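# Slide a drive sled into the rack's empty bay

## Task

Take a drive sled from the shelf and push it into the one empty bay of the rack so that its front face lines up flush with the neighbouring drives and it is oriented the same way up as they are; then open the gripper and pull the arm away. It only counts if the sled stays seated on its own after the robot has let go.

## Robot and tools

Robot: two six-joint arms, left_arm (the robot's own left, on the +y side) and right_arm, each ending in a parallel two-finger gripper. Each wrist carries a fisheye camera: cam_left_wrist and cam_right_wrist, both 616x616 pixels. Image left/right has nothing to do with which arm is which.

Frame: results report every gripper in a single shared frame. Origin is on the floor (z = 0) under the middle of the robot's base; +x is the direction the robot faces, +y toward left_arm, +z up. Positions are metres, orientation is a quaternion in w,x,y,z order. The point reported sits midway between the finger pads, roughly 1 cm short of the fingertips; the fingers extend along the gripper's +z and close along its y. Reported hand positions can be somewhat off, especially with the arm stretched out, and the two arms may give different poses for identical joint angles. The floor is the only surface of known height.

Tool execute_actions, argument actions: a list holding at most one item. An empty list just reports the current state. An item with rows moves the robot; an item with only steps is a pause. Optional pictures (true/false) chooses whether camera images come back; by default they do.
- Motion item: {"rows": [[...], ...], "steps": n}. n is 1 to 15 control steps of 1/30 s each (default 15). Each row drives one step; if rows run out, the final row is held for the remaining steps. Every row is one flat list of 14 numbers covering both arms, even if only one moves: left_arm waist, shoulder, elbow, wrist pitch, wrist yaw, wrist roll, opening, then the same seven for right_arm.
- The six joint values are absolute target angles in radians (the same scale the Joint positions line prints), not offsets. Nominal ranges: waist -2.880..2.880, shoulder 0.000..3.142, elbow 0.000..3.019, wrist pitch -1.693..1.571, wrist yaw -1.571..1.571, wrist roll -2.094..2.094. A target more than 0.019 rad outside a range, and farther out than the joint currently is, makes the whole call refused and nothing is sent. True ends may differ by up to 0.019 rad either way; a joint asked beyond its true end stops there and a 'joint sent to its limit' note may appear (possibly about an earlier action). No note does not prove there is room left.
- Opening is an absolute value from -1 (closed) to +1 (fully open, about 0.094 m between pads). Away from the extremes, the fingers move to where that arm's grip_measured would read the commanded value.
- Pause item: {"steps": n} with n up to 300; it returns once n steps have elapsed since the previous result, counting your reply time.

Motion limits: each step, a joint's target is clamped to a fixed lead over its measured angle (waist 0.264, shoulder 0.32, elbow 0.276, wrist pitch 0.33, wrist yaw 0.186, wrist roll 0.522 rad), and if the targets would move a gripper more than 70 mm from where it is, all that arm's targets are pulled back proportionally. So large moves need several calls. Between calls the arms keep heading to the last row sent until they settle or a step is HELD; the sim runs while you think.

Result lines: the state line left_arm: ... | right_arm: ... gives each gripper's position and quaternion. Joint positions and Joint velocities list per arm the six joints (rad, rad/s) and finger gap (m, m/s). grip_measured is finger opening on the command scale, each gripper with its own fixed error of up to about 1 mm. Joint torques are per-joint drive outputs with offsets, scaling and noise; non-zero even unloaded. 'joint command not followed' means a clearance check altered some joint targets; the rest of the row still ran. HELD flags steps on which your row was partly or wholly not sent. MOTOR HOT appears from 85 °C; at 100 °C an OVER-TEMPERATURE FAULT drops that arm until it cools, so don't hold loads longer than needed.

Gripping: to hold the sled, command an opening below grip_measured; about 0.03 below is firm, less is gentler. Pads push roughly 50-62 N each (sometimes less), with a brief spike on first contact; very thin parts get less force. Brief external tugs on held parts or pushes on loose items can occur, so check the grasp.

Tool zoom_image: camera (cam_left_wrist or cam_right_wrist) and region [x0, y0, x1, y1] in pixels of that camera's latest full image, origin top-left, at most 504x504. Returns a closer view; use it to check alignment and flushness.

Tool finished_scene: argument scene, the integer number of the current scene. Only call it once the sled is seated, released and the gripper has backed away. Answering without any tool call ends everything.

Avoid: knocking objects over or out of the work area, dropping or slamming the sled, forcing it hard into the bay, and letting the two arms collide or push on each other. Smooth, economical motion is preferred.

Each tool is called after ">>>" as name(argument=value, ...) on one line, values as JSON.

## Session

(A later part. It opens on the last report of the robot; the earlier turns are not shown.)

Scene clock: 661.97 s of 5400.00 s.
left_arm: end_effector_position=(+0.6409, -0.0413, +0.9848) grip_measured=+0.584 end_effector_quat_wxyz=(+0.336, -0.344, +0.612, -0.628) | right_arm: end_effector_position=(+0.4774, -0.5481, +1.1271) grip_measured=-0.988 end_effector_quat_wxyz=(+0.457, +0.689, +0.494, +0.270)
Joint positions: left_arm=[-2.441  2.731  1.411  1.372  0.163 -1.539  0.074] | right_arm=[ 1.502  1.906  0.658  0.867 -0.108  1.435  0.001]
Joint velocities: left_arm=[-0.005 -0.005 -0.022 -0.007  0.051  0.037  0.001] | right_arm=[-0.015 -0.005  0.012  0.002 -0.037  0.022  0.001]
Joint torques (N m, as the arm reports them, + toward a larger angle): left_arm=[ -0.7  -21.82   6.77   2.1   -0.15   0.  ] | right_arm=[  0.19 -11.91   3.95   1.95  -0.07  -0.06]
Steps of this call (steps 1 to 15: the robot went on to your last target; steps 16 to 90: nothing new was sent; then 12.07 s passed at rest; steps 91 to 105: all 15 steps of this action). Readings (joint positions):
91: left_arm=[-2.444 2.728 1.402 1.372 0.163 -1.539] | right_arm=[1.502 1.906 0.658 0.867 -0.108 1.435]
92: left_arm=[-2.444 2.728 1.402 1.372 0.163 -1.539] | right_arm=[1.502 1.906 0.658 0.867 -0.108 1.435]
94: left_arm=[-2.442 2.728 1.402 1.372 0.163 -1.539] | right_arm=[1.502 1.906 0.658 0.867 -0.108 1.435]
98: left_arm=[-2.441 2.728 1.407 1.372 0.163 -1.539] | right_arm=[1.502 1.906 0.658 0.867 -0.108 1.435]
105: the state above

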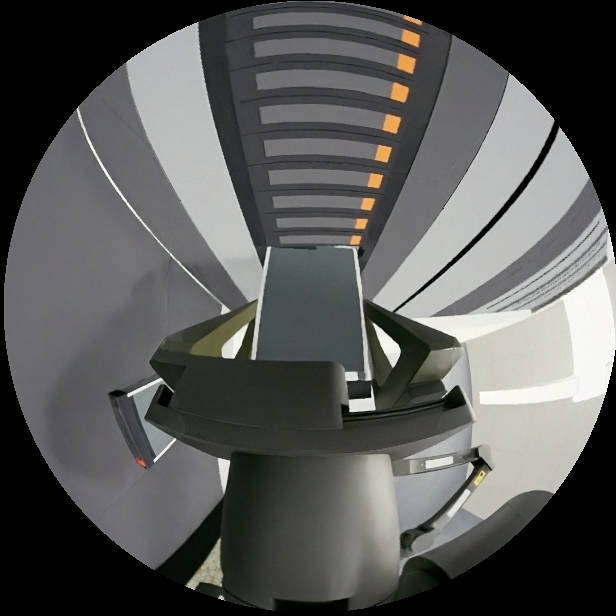

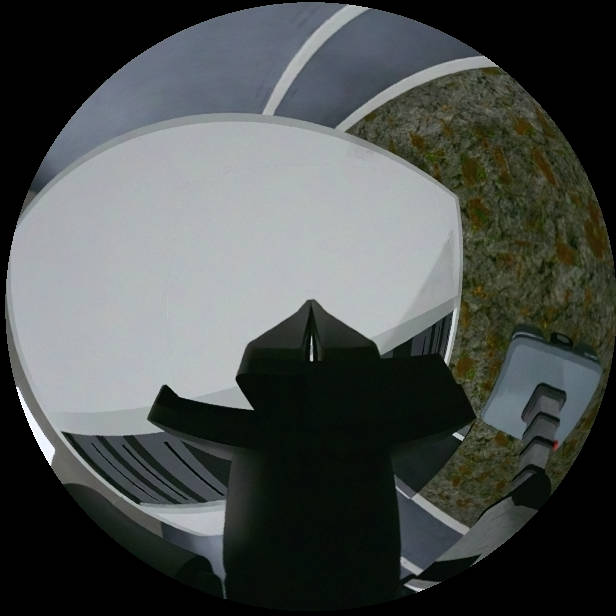

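>>> execute_actions(actions=[{"rows":[[-2.43,2.72,1.47,1.365,0.165,-1.545,0.54,1.5,1.9,0.66,0.87,-0.109,1.435,-1],[-2.427,2.72,1.475,1.36,0.168,-1.545,0.54,1.5,1.9,0.66,0.87,-0.109,1.435,-1],[-2.424,2.72,1.48,1.355,0.171,-1.545,0.54,1.5,1.9,0.66,0.87,-0.109,1.435,-1],[-2.421,2.72,1.485,1.35,0.174,-1.545,0.54,1.5,1.9,0.66,0.87,-0.109,1.435,-1],[-2.418,2.72,1.49,1.345,0.177,-1.545,0.54,1.5,1.9,0.66,0.87,-0.109,1.435,-1]]}])

>>> zoom_image(camera="cam_left_wrist", region=[230, 200, 400, 370])

Scene clock: 671.60 s of 5400.00 s.
left_arm: end_effector_position=(+0.6420, -0.0406, +0.9851) grip_measured=+0.584 end_effector_quat_wxyz=(+0.332, -0.339, +0.614, -0.631) | right_arm: end_effector_position=(+0.4774, -0.5481, +1.1271) grip_measured=-0.988 end_effector_quat_wxyz=(+0.457, +0.689, +0.494, +0.270)
Joint positions: left_arm=[-2.435  2.732  1.415  1.371  0.184 -1.539  0.074] | right_arm=[ 1.502  1.906  0.658  0.867 -0.108  1.435  0.001]
Joint velocities: left_arm=[ 0.005 -0.005 -0.007 -0.007 -0.007 -0.037  0.001] | right_arm=[-0.015 -0.015  0.002 -0.012 -0.007 -0.051 -0.001]
Joint torques (N m, as the arm reports them, + toward a larger angle): left_arm=[  0.5  -21.81   7.78   0.92  -0.35   0.  ] | right_arm=[  0.19 -11.82   3.88   1.87  -0.08  -0.06]
Steps of this call (steps 1 to 15: the robot went on to your last target; steps 16 to 90: nothing new was sent; then 6.13 s passed at rest; steps 91 to 105: all 15 steps of this action). Readings (joint positions):
91: left_arm=[-2.441 2.731 1.411 1.372 0.164 -1.539] | right_arm=[1.502 1.906 0.658 0.867 -0.108 1.435]
92: left_arm=[-2.441 2.731 1.411 1.372 0.166 -1.539] | right_arm=[1.502 1.906 0.658 0.867 -0.108 1.435]
94: left_arm=[-2.439 2.731 1.413 1.372 0.173 -1.539] | right_arm=[1.502 1.906 0.658 0.867 -0.108 1.435]
98: left_arm=[-2.435 2.732 1.415 1.371 0.184 -1.539] | right_arm=[1.502 1.906 0.658 0.867 -0.108 1.435]
105: the state above

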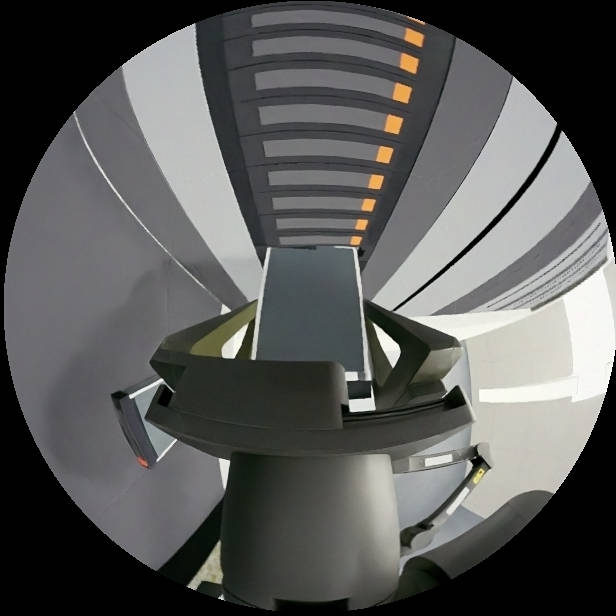

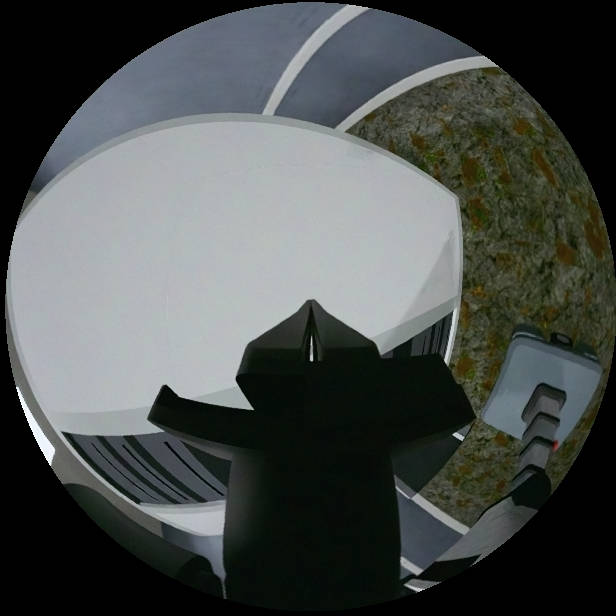

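Region (230, 200, 400, 370) of cam_left_wrist's 616x616 image, scaled by 2.965, with more detail than that image has.

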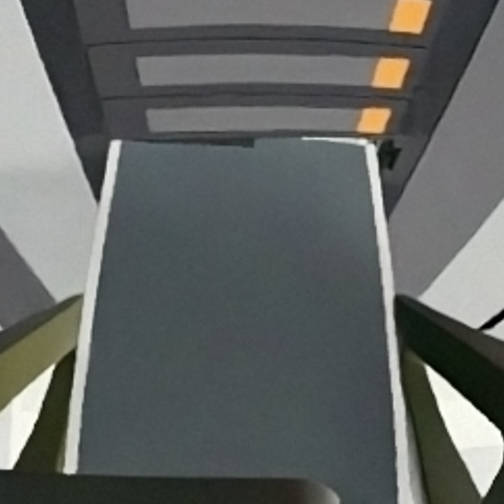

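>>> execute_actions(actions=[{"rows":[[-2.43,2.72,1.46,1.37,0.175,-1.555,0.54,1.5,1.9,0.66,0.87,-0.109,1.435,-1],[-2.43,2.72,1.46,1.37,0.175,-1.565,0.54,1.5,1.9,0.66,0.87,-0.109,1.435,-1],[-2.43,2.72,1.46,1.37,0.175,-1.575,0.54,1.5,1.9,0.66,0.87,-0.109,1.435,-1],[-2.43,2.72,1.465,1.37,0.175,-1.585,0.54,1.5,1.9,0.66,0.87,-0.109,1.435,-1],[-2.43,2.72,1.47,1.37,0.175,-1.595,0.54,1.5,1.9,0.66,0.87,-0.109,1.435,-1],[-2.43,2.72,1.48,1.37,0.175,-1.6,0.54,1.5,1.9,0.66,0.87,-0.109,1.435,-1]]}])

>>> zoom_image(camera="cam_left_wrist", region=[230, 200, 400, 370])

Scene clock: 684.10 s of 5400.00 s.
left_arm: end_effector_position=(+0.6420, -0.0407, +0.9853) grip_measured=+0.584 end_effector_quat_wxyz=(+0.325, -0.345, +0.610, -0.635) | right_arm: end_effector_position=(+0.4774, -0.5481, +1.1271) grip_measured=-0.988 end_effector_quat_wxyz=(+0.457, +0.689, +0.494, +0.270)
Joint positions: left_arm=[-2.435  2.732  1.415  1.372  0.185 -1.561  0.074] | right_arm=[ 1.502  1.906  0.658  0.867 -0.108  1.435  0.001]
Joint velocities: left_arm=[-0.015  0.005 -0.017 -0.012 -0.037 -0.007 -0.001] | right_arm=[ 0.015 -0.015  0.007 -0.007 -0.022  0.007  0.001]
Joint torques (N m, as the arm reports them, + toward a larger angle): left_arm=[ -0.91 -21.92   7.15   2.05  -0.51  -0.35] | right_arm=[  0.2  -11.82   3.92   1.88  -0.09  -0.06]
Steps of this call (steps 1 to 15: the robot went on to your last target; steps 16 to 90: nothing new was sent; then 9.00 s passed at rest; steps 91 to 105: all 15 steps of this action). Readings (joint positions):
91: left_arm=[-2.435 2.732 1.415 1.371 0.184 -1.539] | right_arm=[1.502 1.906 0.658 0.867 -0.108 1.435]
92: left_arm=[-2.435 2.732 1.415 1.371 0.184 -1.539] | right_arm=[1.502 1.906 0.658 0.867 -0.108 1.435]
94: left_arm=[-2.435 2.732 1.415 1.371 0.184 -1.543] | right_arm=[1.502 1.906 0.658 0.867 -0.108 1.435]
98: left_arm=[-2.435 2.732 1.415 1.372 0.184 -1.555] | right_arm=[1.502 1.906 0.658 0.867 -0.108 1.435]
105: the state above

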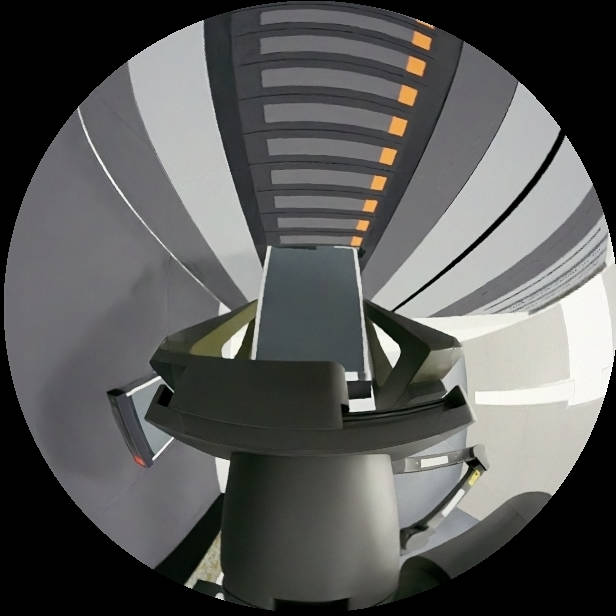

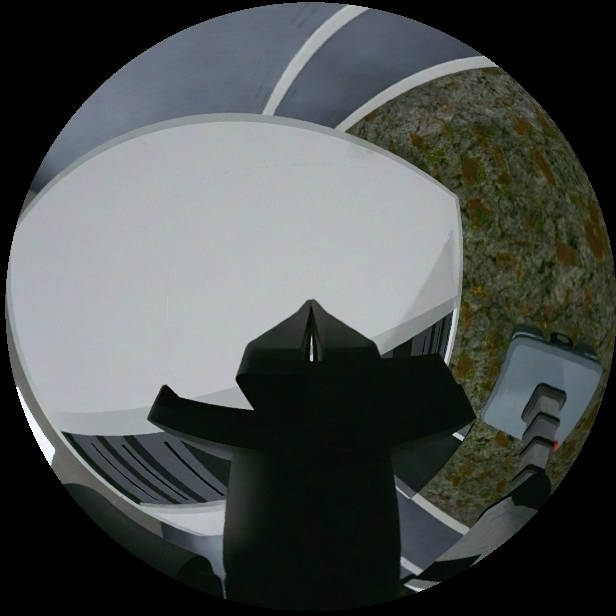

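Region (230, 200, 400, 370) of cam_left_wrist's 616x616 image, scaled by 2.965, with more detail than that image has.

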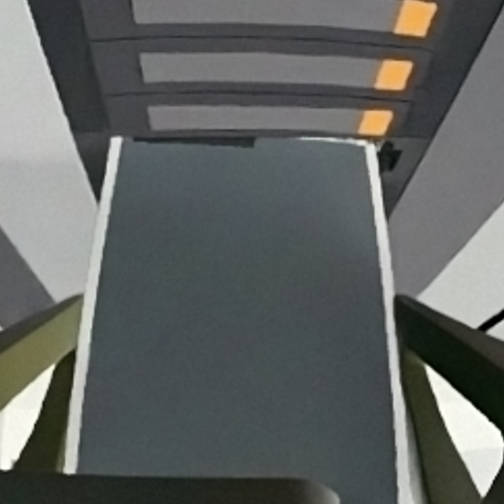

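>>> execute_actions(actions=[{"rows":[[-2.43,2.72,1.46,1.38,0.18,-1.56,0.54,1.5,1.9,0.66,0.87,-0.109,1.435,-1],[-2.43,2.72,1.46,1.39,0.18,-1.56,0.54,1.5,1.9,0.66,0.87,-0.109,1.435,-1],[-2.43,2.72,1.47,1.395,0.18,-1.56,0.54,1.5,1.9,0.66,0.87,-0.109,1.435,-1],[-2.43,2.72,1.47,1.4,0.18,-1.56,0.54,1.5,1.9,0.66,0.87,-0.109,1.435,-1],[-2.43,2.72,1.47,1.405,0.18,-1.56,0.54,1.5,1.9,0.66,0.87,-0.109,1.435,-1],[-2.43,2.72,1.47,1.41,0.18,-1.56,0.54,1.5,1.9,0.66,0.87,-0.109,1.435,-1]],"steps":12}])

>>> zoom_image(camera="cam_left_wrist", region=[230, 200, 400, 370])

Scene clock: 694.27 s of 5400.00 s.
left_arm: end_effector_position=(+0.6408, -0.0405, +0.9853) grip_measured=+0.584 end_effector_quat_wxyz=(+0.326, -0.343, +0.608, -0.637) | right_arm: end_effector_position=(+0.4774, -0.5481, +1.1271) grip_measured=-0.988 end_effector_quat_wxyz=(+0.457, +0.689, +0.494, +0.270)
Joint positions: left_arm=[-2.435  2.736  1.415  1.382  0.187 -1.561  0.074] | right_arm=[ 1.502  1.906  0.658  0.867 -0.108  1.435  0.001]
Joint velocities: left_arm=[-0.015 -0.024  0.002 -0.012  0.037 -0.007  0.   ] | right_arm=[-0.024  0.005 -0.012 -0.022 -0.066 -0.007 -0.   ]
Joint torques (N m, as the arm reports them, + toward a larger angle): left_arm=[ -0.78 -21.95   6.5    3.34  -0.34   0.08] | right_arm=[  0.24 -11.69   3.92   1.86  -0.09  -0.06]
Steps of this call (steps 1 to 15: the robot went on to your last target; steps 16 to 90: nothing new was sent; then 6.77 s passed at rest; steps 91 to 102: all 12 steps of this action). Readings (joint positions):
91: left_arm=[-2.435 2.732 1.415 1.373 0.187 -1.561] | right_arm=[1.502 1.906 0.658 0.867 -0.108 1.435]
92: left_arm=[-2.435 2.733 1.415 1.375 0.187 -1.561] | right_arm=[1.502 1.906 0.658 0.867 -0.108 1.435]
94: left_arm=[-2.435 2.734 1.415 1.378 0.187 -1.561] | right_arm=[1.502 1.906 0.658 0.867 -0.108 1.435]
98: left_arm=[-2.435 2.736 1.415 1.382 0.187 -1.561] | right_arm=[1.502 1.906 0.658 0.867 -0.108 1.435]
102: the state above

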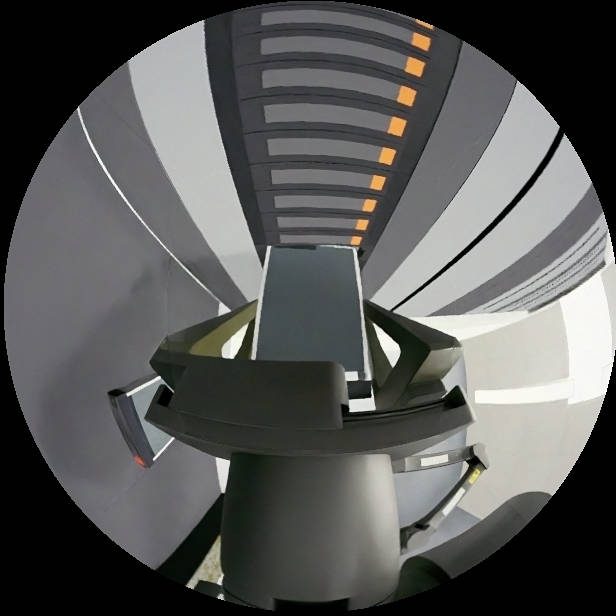

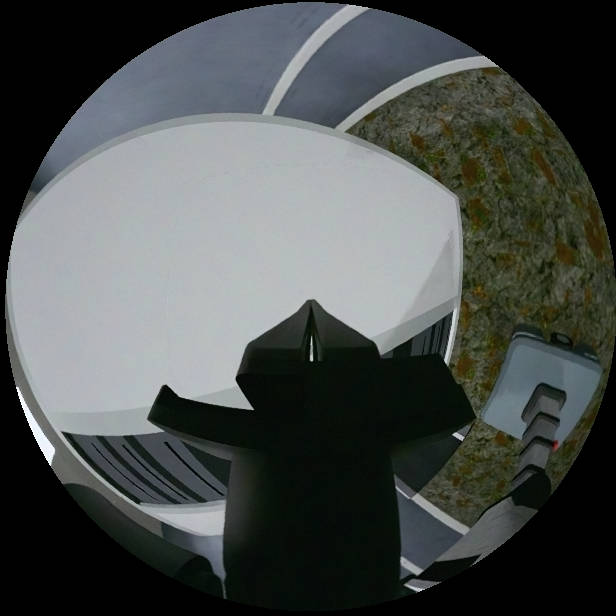

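Region (230, 200, 400, 370) of cam_left_wrist's 616x616 image, scaled by 2.965, with more detail than that image has.

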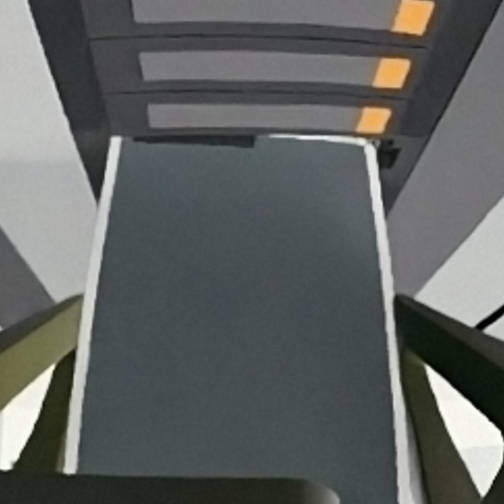

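>>> execute_actions(actions=[])

Scene clock: 718.93 s of 5400.00 s.
left_arm: end_effector_position=(+0.6408, -0.0405, +0.9853) grip_measured=+0.584 end_effector_quat_wxyz=(+0.326, -0.343, +0.608, -0.637) | right_arm: end_effector_position=(+0.4774, -0.5481, +1.1271) grip_measured=-0.988 end_effector_quat_wxyz=(+0.457, +0.689, +0.494, +0.270)
Joint positions: left_arm=[-2.435  2.736  1.415  1.382  0.187 -1.561  0.074] | right_arm=[ 1.502  1.906  0.658  0.867 -0.108  1.435  0.001]
Joint velocities: left_arm=[ 0.015 -0.015 -0.002 -0.007  0.007 -0.007  0.   ] | right_arm=[ 0.005 -0.005 -0.002 -0.017 -0.007  0.037  0.001]
Joint torques (N m, as the arm reports them, + toward a larger angle): left_arm=[ -0.82 -22.1    6.47   3.39  -0.34   0.08] | right_arm=[  0.23 -11.93   3.92   1.91  -0.08  -0.06]
Steps of this call (steps 1 to 15: the robot went on to your last target; steps 16 to 90: nothing new was sent; then 21.67 s passed at rest). Readings (joint positions):
1: left_arm=[-2.435 2.736 1.415 1.382 0.187 -1.561] | right_arm=[1.502 1.906 0.658 0.867 -0.108 1.435]
2: left_arm=[-2.435 2.736 1.415 1.382 0.187 -1.561] | right_arm=[1.502 1.906 0.658 0.867 -0.108 1.435]
4: left_arm=[-2.435 2.736 1.415 1.382 0.187 -1.561] | right_arm=[1.502 1.906 0.658 0.867 -0.108 1.435]
8: left_arm=[-2.435 2.736 1.415 1.382 0.187 -1.561] | right_arm=[1.502 1.906 0.658 0.867 -0.108 1.435]
90: the state above
All arms were judged still, so your last target was given up. Only a new action makes them travel on or press farther. Fingers that are still opening or closing keep moving.

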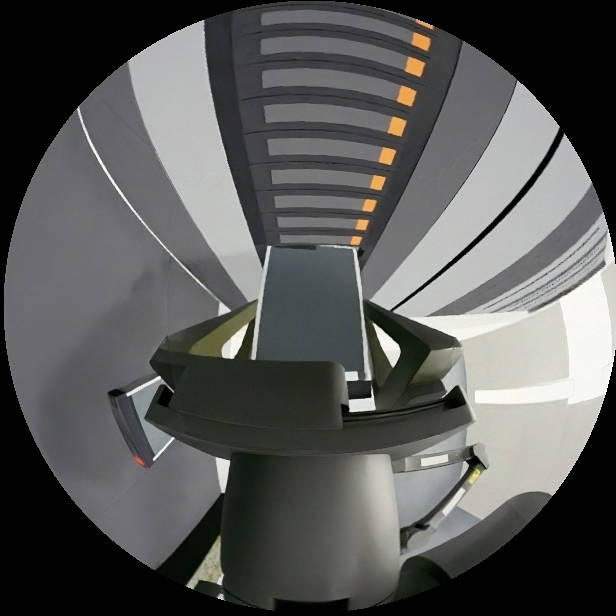

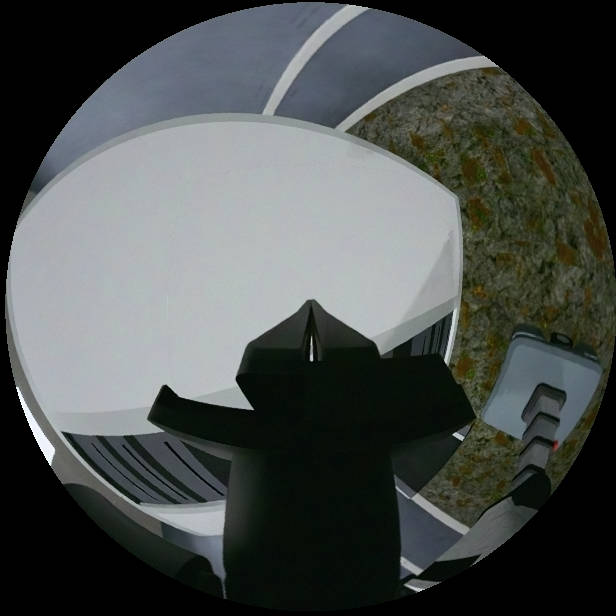

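>>> execute_actions(actions=[{"rows":[[-2.43,2.72,1.38,1.42,0.18,-1.53,0.54,1.5,1.9,0.66,0.87,-0.109,1.435,-1]],"steps":15}])

>>> execute_actions(actions=[{"rows":[[-2.42,2.70,1.47,1.36,0.195,-1.53,0.54,1.5,1.9,0.66,0.87,-0.109,1.435,-1]],"steps":15}])

>>> zoom_image(camera="cam_left_wrist", region=[230,150,400,320])

Scene clock: 730.67 s of 5400.00 s.
left_arm: end_effector_position=(+0.6288, -0.0351, +0.9782) grip_measured=+0.584 end_effector_quat_wxyz=(+0.327, -0.344, +0.617, -0.628) | right_arm: end_effector_position=(+0.4774, -0.5481, +1.1271) grip_measured=-0.988 end_effector_quat_wxyz=(+0.457, +0.689, +0.494, +0.270)
Joint positions: left_arm=[-2.435  2.734  1.378  1.395  0.183 -1.545  0.074] | right_arm=[ 1.502  1.906  0.658  0.867 -0.108  1.435  0.001]
Joint velocities: left_arm=[-0.005 -0.015  0.002 -0.002 -0.051  0.007 -0.   ] | right_arm=[ 0.005  0.005 -0.012 -0.012 -0.022 -0.022 -0.   ]
Joint torques (N m, as the arm reports them, + toward a larger angle): left_arm=[ -1.16 -21.68   2.85   3.27  -0.14   0.24] | right_arm=[  0.31 -11.8    3.87   1.88  -0.07  -0.07]
Steps of this call (steps 1 to 90: nothing new was sent; then 8.23 s passed at rest; steps 91 to 105: all 15 steps of this action). Readings (joint positions):
91: left_arm=[-2.435 2.736 1.409 1.383 0.187 -1.558] | right_arm=[1.502 1.906 0.658 0.867 -0.108 1.435]
92: left_arm=[-2.435 2.734 1.401 1.389 0.185 -1.554] | right_arm=[1.502 1.906 0.658 0.867 -0.108 1.435]
94: left_arm=[-2.435 2.734 1.389 1.395 0.184 -1.550] | right_arm=[1.502 1.906 0.658 0.867 -0.108 1.435]
98: left_arm=[-2.435 2.734 1.378 1.395 0.183 -1.547] | right_arm=[1.502 1.906 0.658 0.867 -0.108 1.435]
105: the state above

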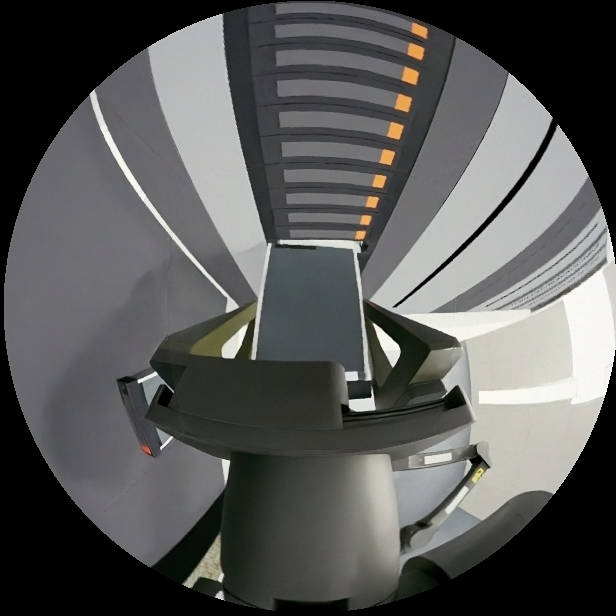

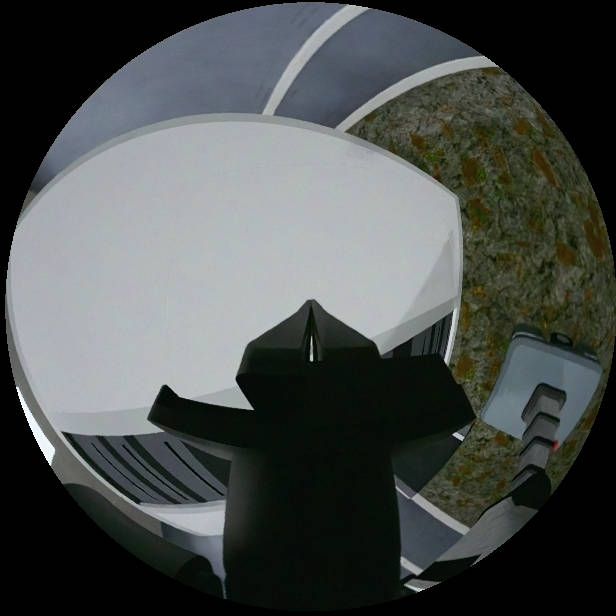

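Scene clock: 731.17 s of 5400.00 s.
left_arm: end_effector_position=(+0.6372, -0.0409, +0.9794) grip_measured=+0.584 end_effector_quat_wxyz=(+0.321, -0.339, +0.620, -0.631) | right_arm: end_effector_position=(+0.4774, -0.5481, +1.1271) grip_measured=-0.988 end_effector_quat_wxyz=(+0.457, +0.689, +0.494, +0.270)
Joint positions: left_arm=[-2.433  2.735  1.407  1.366  0.202 -1.545  0.074] | right_arm=[ 1.502  1.906  0.658  0.867 -0.108  1.435  0.001]
Joint velocities: left_arm=[-0.005 -0.015  0.002  0.007 -0.022  0.007 -0.001] | right_arm=[-0.005 -0.015  0.007  0.002 -0.007 -0.022 -0.   ]
Joint torques (N m, as the arm reports them, + toward a larger angle): left_arm=[ -0.13 -23.73   6.93   1.88  -0.33   0.23] | right_arm=[  0.13 -11.71   3.86   1.96  -0.08  -0.06]
Steps of this call (steps 1 to 15: all 15 steps of this action). Readings (joint positions):
1: left_arm=[-2.435 2.734 1.384 1.390 0.187 -1.544] | right_arm=[1.502 1.906 0.658 0.867 -0.108 1.435]
2: left_arm=[-2.434 2.735 1.395 1.379 0.191 -1.544] | right_arm=[1.502 1.906 0.658 0.867 -0.108 1.435]
4: left_arm=[-2.433 2.735 1.406 1.367 0.200 -1.545] | right_arm=[1.502 1.906 0.658 0.867 -0.108 1.435]
8: left_arm=[-2.433 2.735 1.407 1.366 0.202 -1.545] | right_arm=[1.502 1.906 0.658 0.867 -0.108 1.435]
15: the state above

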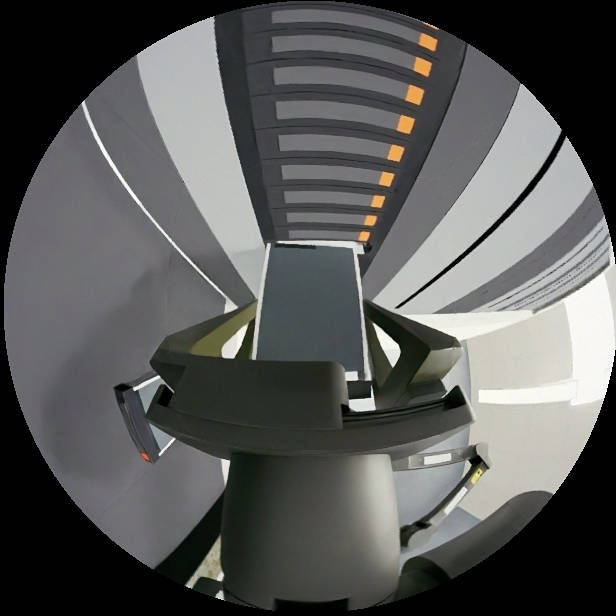

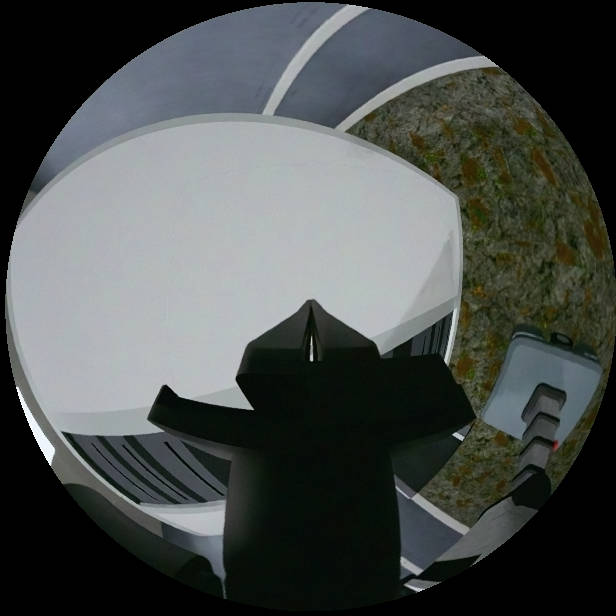

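Region (230, 150, 400, 320) of cam_left_wrist's 616x616 image, scaled by 2.965, with more detail than that image has.

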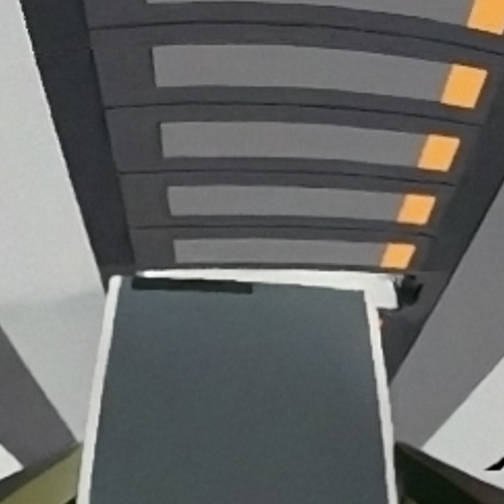

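>>> execute_actions(actions=[{"rows":[[-2.415,2.68,1.385,1.39,0.195,-1.545,0.54,1.5,1.9,0.66,0.87,-0.109,1.435,-1]],"steps":15}])

>>> zoom_image(camera="cam_left_wrist", region=[230,150,400,320])

Scene clock: 738.30 s of 5400.00 s.
left_arm: end_effector_position=(+0.6363, -0.0328, +0.9826) grip_measured=+0.584 end_effector_quat_wxyz=(+0.323, -0.345, +0.620, -0.626) | right_arm: end_effector_position=(+0.4774, -0.5481, +1.1271) grip_measured=-0.988 end_effector_quat_wxyz=(+0.457, +0.689, +0.494, +0.270)
Joint positions: left_arm=[-2.425  2.718  1.382  1.366  0.199 -1.545  0.074] | right_arm=[ 1.502  1.906  0.658  0.867 -0.108  1.435  0.001]
Joint velocities: left_arm=[-0.005  0.005 -0.007 -0.002 -0.051  0.007  0.001] | right_arm=[ 0.005 -0.015  0.007  0.007 -0.007 -0.022  0.   ]
Joint torques (N m, as the arm reports them, + toward a larger angle): left_arm=[ -0.4  -23.91   3.04   3.32  -0.19   0.07] | right_arm=[  0.29 -11.85   3.96   1.94  -0.08  -0.06]
Steps of this call (steps 1 to 15: the robot went on to your last target; steps 16 to 90: nothing new was sent; then 3.63 s passed at rest; steps 91 to 105: all 15 steps of this action). Readings (joint positions):
91: left_arm=[-2.433 2.734 1.402 1.366 0.201 -1.545] | right_arm=[1.502 1.906 0.658 0.867 -0.108 1.435]
92: left_arm=[-2.433 2.730 1.395 1.366 0.200 -1.545] | right_arm=[1.502 1.906 0.658 0.867 -0.108 1.435]
94: left_arm=[-2.430 2.724 1.385 1.366 0.199 -1.545] | right_arm=[1.502 1.906 0.658 0.867 -0.108 1.435]
98: left_arm=[-2.425 2.718 1.382 1.366 0.199 -1.545] | right_arm=[1.502 1.906 0.658 0.867 -0.108 1.435]
105: the state above

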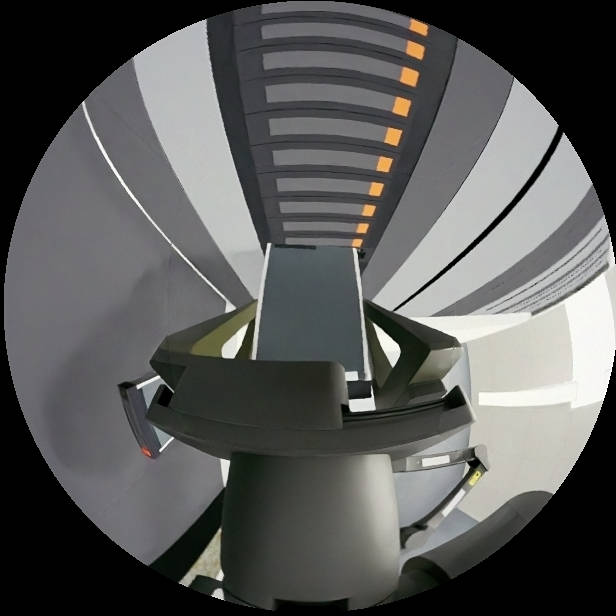

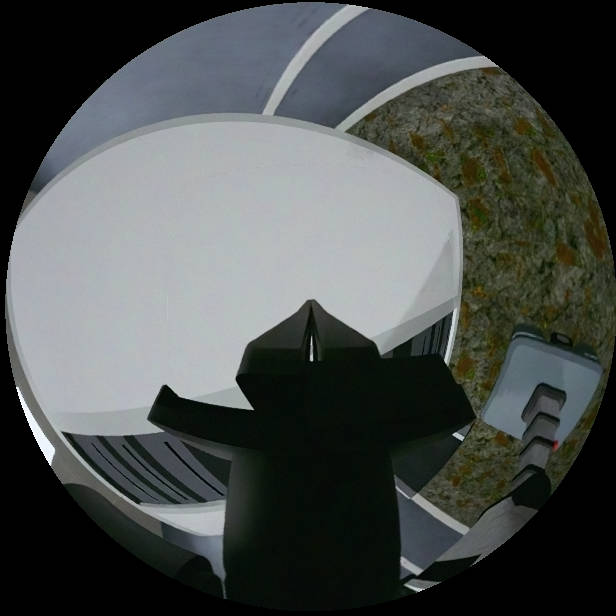

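Region (230, 150, 400, 320) of cam_left_wrist's 616x616 image, scaled by 2.965, with more detail than that image has.

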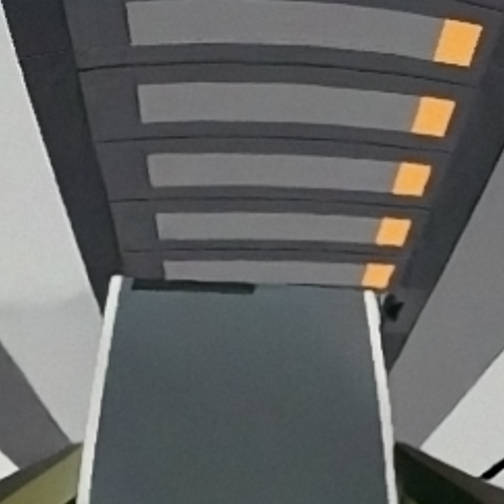

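>>> execute_actions(actions=[{"rows":[[-2.435,2.68,1.385,1.405,0.195,-1.545,0.54,1.5,1.9,0.66,0.87,-0.109,1.435,-1]],"steps":15}])

>>> execute_actions(actions=[{"rows":[[-2.425,2.68,1.46,1.385,0.205,-1.545,0.54,1.5,1.9,0.66,0.87,-0.109,1.435,-1]],"steps":15}])

>>> zoom_image(camera="cam_left_wrist", region=[230,150,400,320])

Scene clock: 748.97 s of 5400.00 s.
left_arm: end_effector_position=(+0.6361, -0.0332, +0.9842) grip_measured=+0.584 end_effector_quat_wxyz=(+0.324, -0.343, +0.618, -0.628) | right_arm: end_effector_position=(+0.4774, -0.5481, +1.1271) grip_measured=-0.988 end_effector_quat_wxyz=(+0.457, +0.689, +0.494, +0.270)
Joint positions: left_arm=[-2.425  2.718  1.382  1.372  0.199 -1.545  0.074] | right_arm=[ 1.502  1.906  0.658  0.867 -0.108  1.435  0.001]
Joint velocities: left_arm=[-0.005 -0.005 -0.002 -0.002 -0.022 -0.037 -0.   ] | right_arm=[ 0.005 -0.015 -0.022  0.002 -0.066 -0.037 -0.   ]
Joint torques (N m, as the arm reports them, + toward a larger angle): left_arm=[ -2.17 -23.93   3.01   3.59  -0.18   0.07] | right_arm=[  0.36 -11.86   3.92   1.91  -0.06  -0.06]
Steps of this call (steps 1 to 15: the robot went on to your last target; steps 16 to 90: nothing new was sent; then 7.17 s passed at rest; steps 91 to 105: all 15 steps of this action). Readings (joint positions):
91: left_arm=[-2.425 2.718 1.382 1.367 0.199 -1.545] | right_arm=[1.502 1.906 0.658 0.867 -0.108 1.435]
92: left_arm=[-2.425 2.718 1.382 1.369 0.199 -1.545] | right_arm=[1.502 1.906 0.658 0.867 -0.108 1.435]
94: left_arm=[-2.425 2.718 1.382 1.371 0.199 -1.545] | right_arm=[1.502 1.906 0.658 0.867 -0.108 1.435]
98: left_arm=[-2.425 2.718 1.382 1.372 0.199 -1.545] | right_arm=[1.502 1.906 0.658 0.867 -0.108 1.435]
105: the state above

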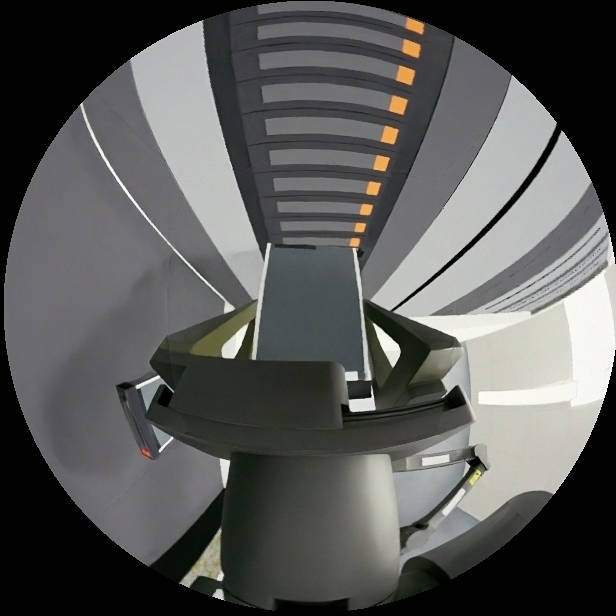

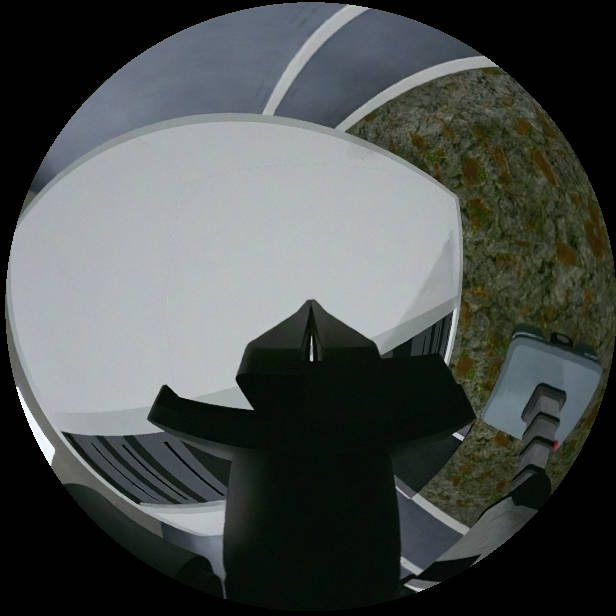

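Scene clock: 749.47 s of 5400.00 s.
left_arm: end_effector_position=(+0.6371, -0.0349, +0.9858) grip_measured=+0.584 end_effector_quat_wxyz=(+0.323, -0.340, +0.618, -0.631) | right_arm: end_effector_position=(+0.4774, -0.5481, +1.1271) grip_measured=-0.988 end_effector_quat_wxyz=(+0.457, +0.689, +0.494, +0.270)
Joint positions: left_arm=[-2.425  2.718  1.387  1.372  0.206 -1.545  0.074] | right_arm=[ 1.502  1.906  0.658  0.867 -0.108  1.435  0.001]
Joint velocities: left_arm=[-0.005 -0.005  0.007 -0.002 -0.037  0.007  0.   ] | right_arm=[-0.005  0.005 -0.017  0.017 -0.051 -0.051  0.001]
Joint torques (N m, as the arm reports them, + toward a larger angle): left_arm=[ -1.29 -23.96   7.51   2.72  -0.07   0.08] | right_arm=[  0.22 -11.6    3.87   1.94  -0.07  -0.07]
Steps of this call (steps 1 to 15: all 15 steps of this action). Readings (joint positions):
1: left_arm=[-2.425 2.718 1.386 1.372 0.202 -1.545] | right_arm=[1.502 1.906 0.658 0.867 -0.108 1.435]
2: left_arm=[-2.425 2.718 1.387 1.372 0.204 -1.545] | right_arm=[1.502 1.906 0.658 0.867 -0.108 1.435]
4: left_arm=[-2.425 2.718 1.387 1.372 0.206 -1.545] | right_arm=[1.502 1.906 0.658 0.867 -0.108 1.435]
8: left_arm=[-2.425 2.718 1.387 1.372 0.206 -1.545] | right_arm=[1.502 1.906 0.658 0.867 -0.108 1.435]
15: the state above

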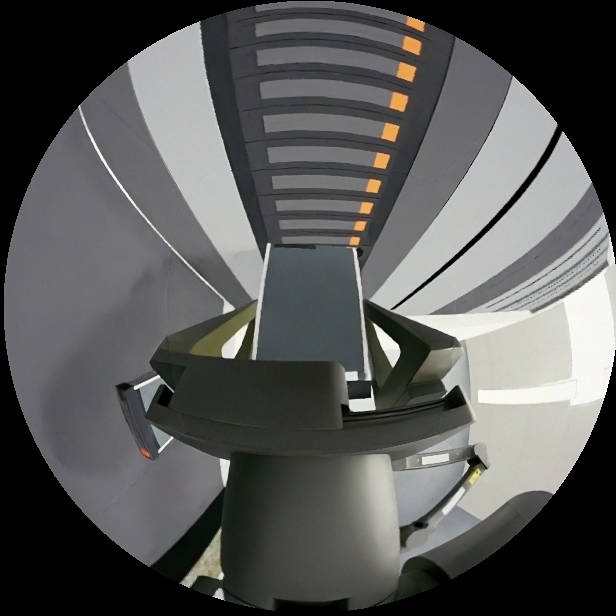

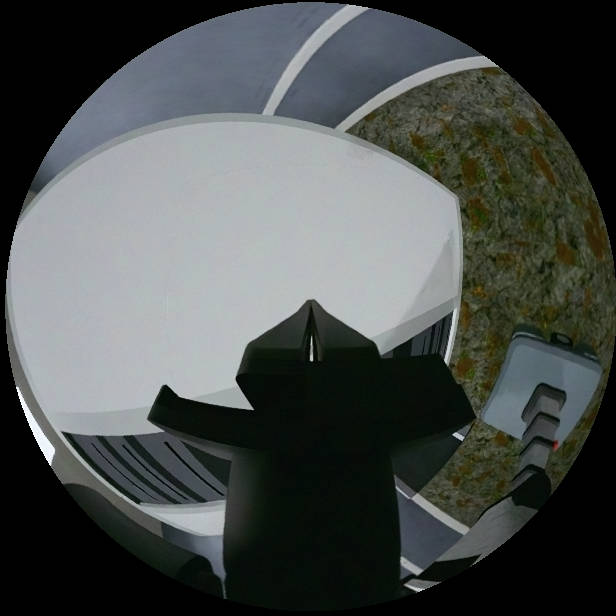

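Region (230, 150, 400, 320) of cam_left_wrist's 616x616 image, scaled by 2.965, with more detail than that image has.

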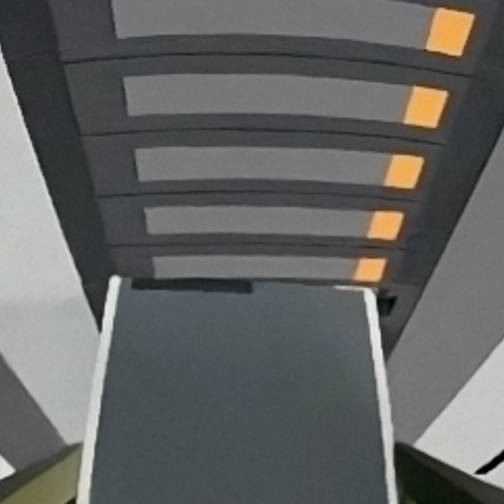

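>>> execute_actions(actions=[{"rows":[[-2.44,2.69,1.45,1.385,0.205,-1.545,0.54,1.5,1.9,0.66,0.87,-0.109,1.435,-1]],"steps":15}])

>>> execute_actions(actions=[{"rows":[[-2.445,2.69,1.46,1.385,0.205,-1.545,0.54,1.5,1.9,0.66,0.87,-0.109,1.435,-1]],"steps":15}])

>>> zoom_image(camera="cam_left_wrist", region=[230,150,400,320])

Scene clock: 755.60 s of 5400.00 s.
left_arm: end_effector_position=(+0.6406, -0.0421, +0.9914) grip_measured=+0.584 end_effector_quat_wxyz=(+0.324, -0.333, +0.615, -0.637) | right_arm: end_effector_position=(+0.4774, -0.5481, +1.1271) grip_measured=-0.988 end_effector_quat_wxyz=(+0.457, +0.689, +0.494, +0.270)
Joint positions: left_arm=[-2.433  2.718  1.404  1.372  0.208 -1.545  0.074] | right_arm=[ 1.502  1.906  0.658  0.867 -0.108  1.435  0.001]
Joint velocities: left_arm=[-0.005 -0.015  0.012 -0.002  0.007 -0.022  0.   ] | right_arm=[-0.015 -0.005 -0.002 -0.002 -0.066 -0.022  0.001]
Joint torques (N m, as the arm reports them, + toward a larger angle): left_arm=[ -2.35 -23.15   5.93   2.58  -0.14   0.06] | right_arm=[  0.13 -11.74   3.91   1.85  -0.09  -0.06]
Steps of this call (steps 1 to 15: the robot went on to your last target; steps 16 to 90: nothing new was sent; then 2.63 s passed at rest; steps 91 to 105: all 15 steps of this action). Readings (joint positions):
91: left_arm=[-2.426 2.718 1.387 1.372 0.206 -1.545] | right_arm=[1.502 1.906 0.658 0.867 -0.108 1.435]
92: left_arm=[-2.426 2.718 1.387 1.372 0.206 -1.545] | right_arm=[1.502 1.906 0.658 0.867 -0.108 1.435]
94: left_arm=[-2.428 2.718 1.389 1.372 0.206 -1.545] | right_arm=[1.502 1.906 0.658 0.867 -0.108 1.435]
98: left_arm=[-2.432 2.718 1.400 1.372 0.206 -1.545] | right_arm=[1.502 1.906 0.658 0.867 -0.108 1.435]
105: the state above

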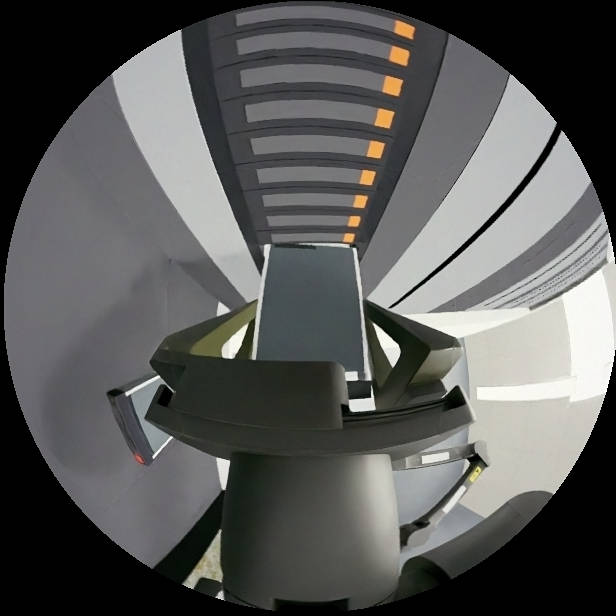

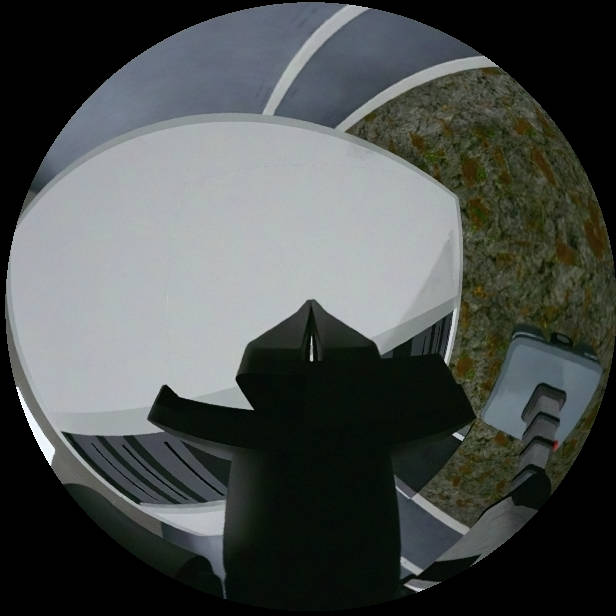

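Scene clock: 756.10 s of 5400.00 s.
left_arm: end_effector_position=(+0.6406, -0.0421, +0.9914) grip_measured=+0.584 end_effector_quat_wxyz=(+0.324, -0.333, +0.615, -0.637) | right_arm: end_effector_position=(+0.4774, -0.5481, +1.1271) grip_measured=-0.988 end_effector_quat_wxyz=(+0.457, +0.689, +0.494, +0.270)
Joint positions: left_arm=[-2.433  2.718  1.404  1.372  0.208 -1.545  0.074] | right_arm=[ 1.502  1.906  0.658  0.867 -0.108  1.435  0.001]
Joint velocities: left_arm=[-0.005 -0.005 -0.002 -0.012  0.022  0.037 -0.   ] | right_arm=[ 0.005 -0.005 -0.007 -0.007 -0.022 -0.066 -0.   ]
Joint torques (N m, as the arm reports them, + toward a larger angle): left_arm=[ -2.51 -23.38   6.57   2.74  -0.17   0.08] | right_arm=[  0.13 -11.95   3.91   1.88  -0.08  -0.06]
Steps of this call (steps 1 to 15: all 15 steps of this action). Readings (joint positions):
1: left_arm=[-2.433 2.718 1.404 1.372 0.208 -1.545] | right_arm=[1.502 1.906 0.658 0.867 -0.108 1.435]
2: left_arm=[-2.433 2.718 1.404 1.372 0.208 -1.545] | right_arm=[1.502 1.906 0.658 0.867 -0.108 1.435]
4: left_arm=[-2.433 2.718 1.404 1.372 0.208 -1.545] | right_arm=[1.502 1.906 0.658 0.867 -0.108 1.435]
8: left_arm=[-2.433 2.718 1.404 1.372 0.208 -1.545] | right_arm=[1.502 1.906 0.658 0.867 -0.108 1.435]
15: the state above

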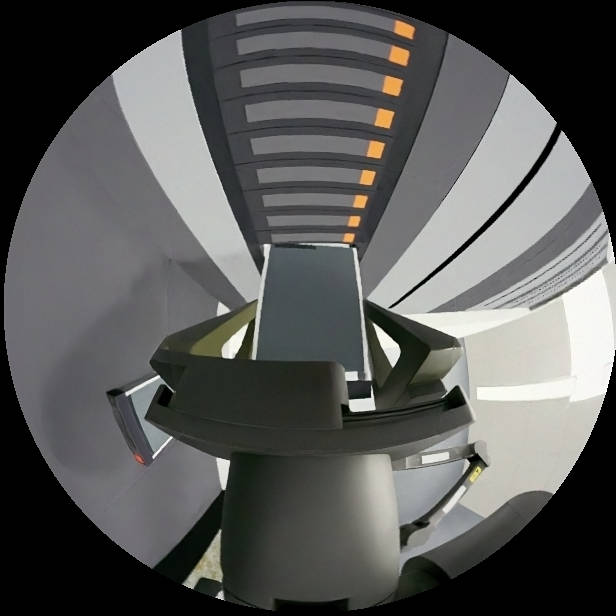

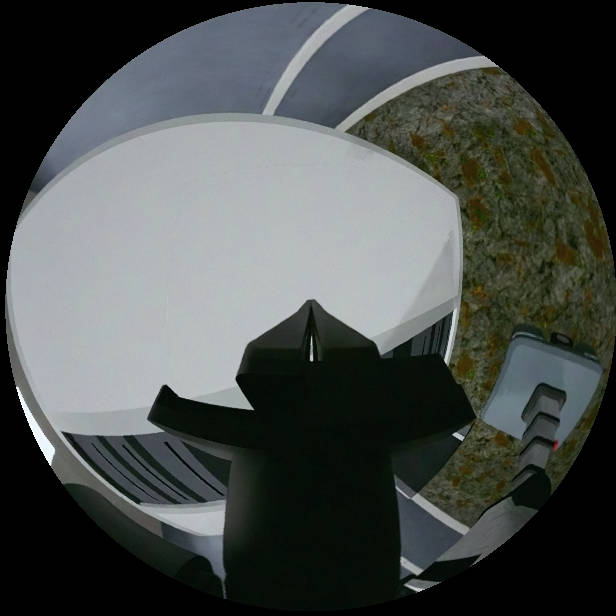

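Region (230, 150, 400, 320) of cam_left_wrist's 616x616 image, scaled by 2.965, with more detail than that image has.

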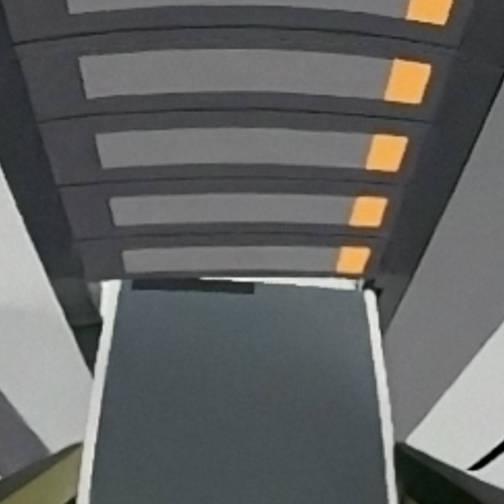

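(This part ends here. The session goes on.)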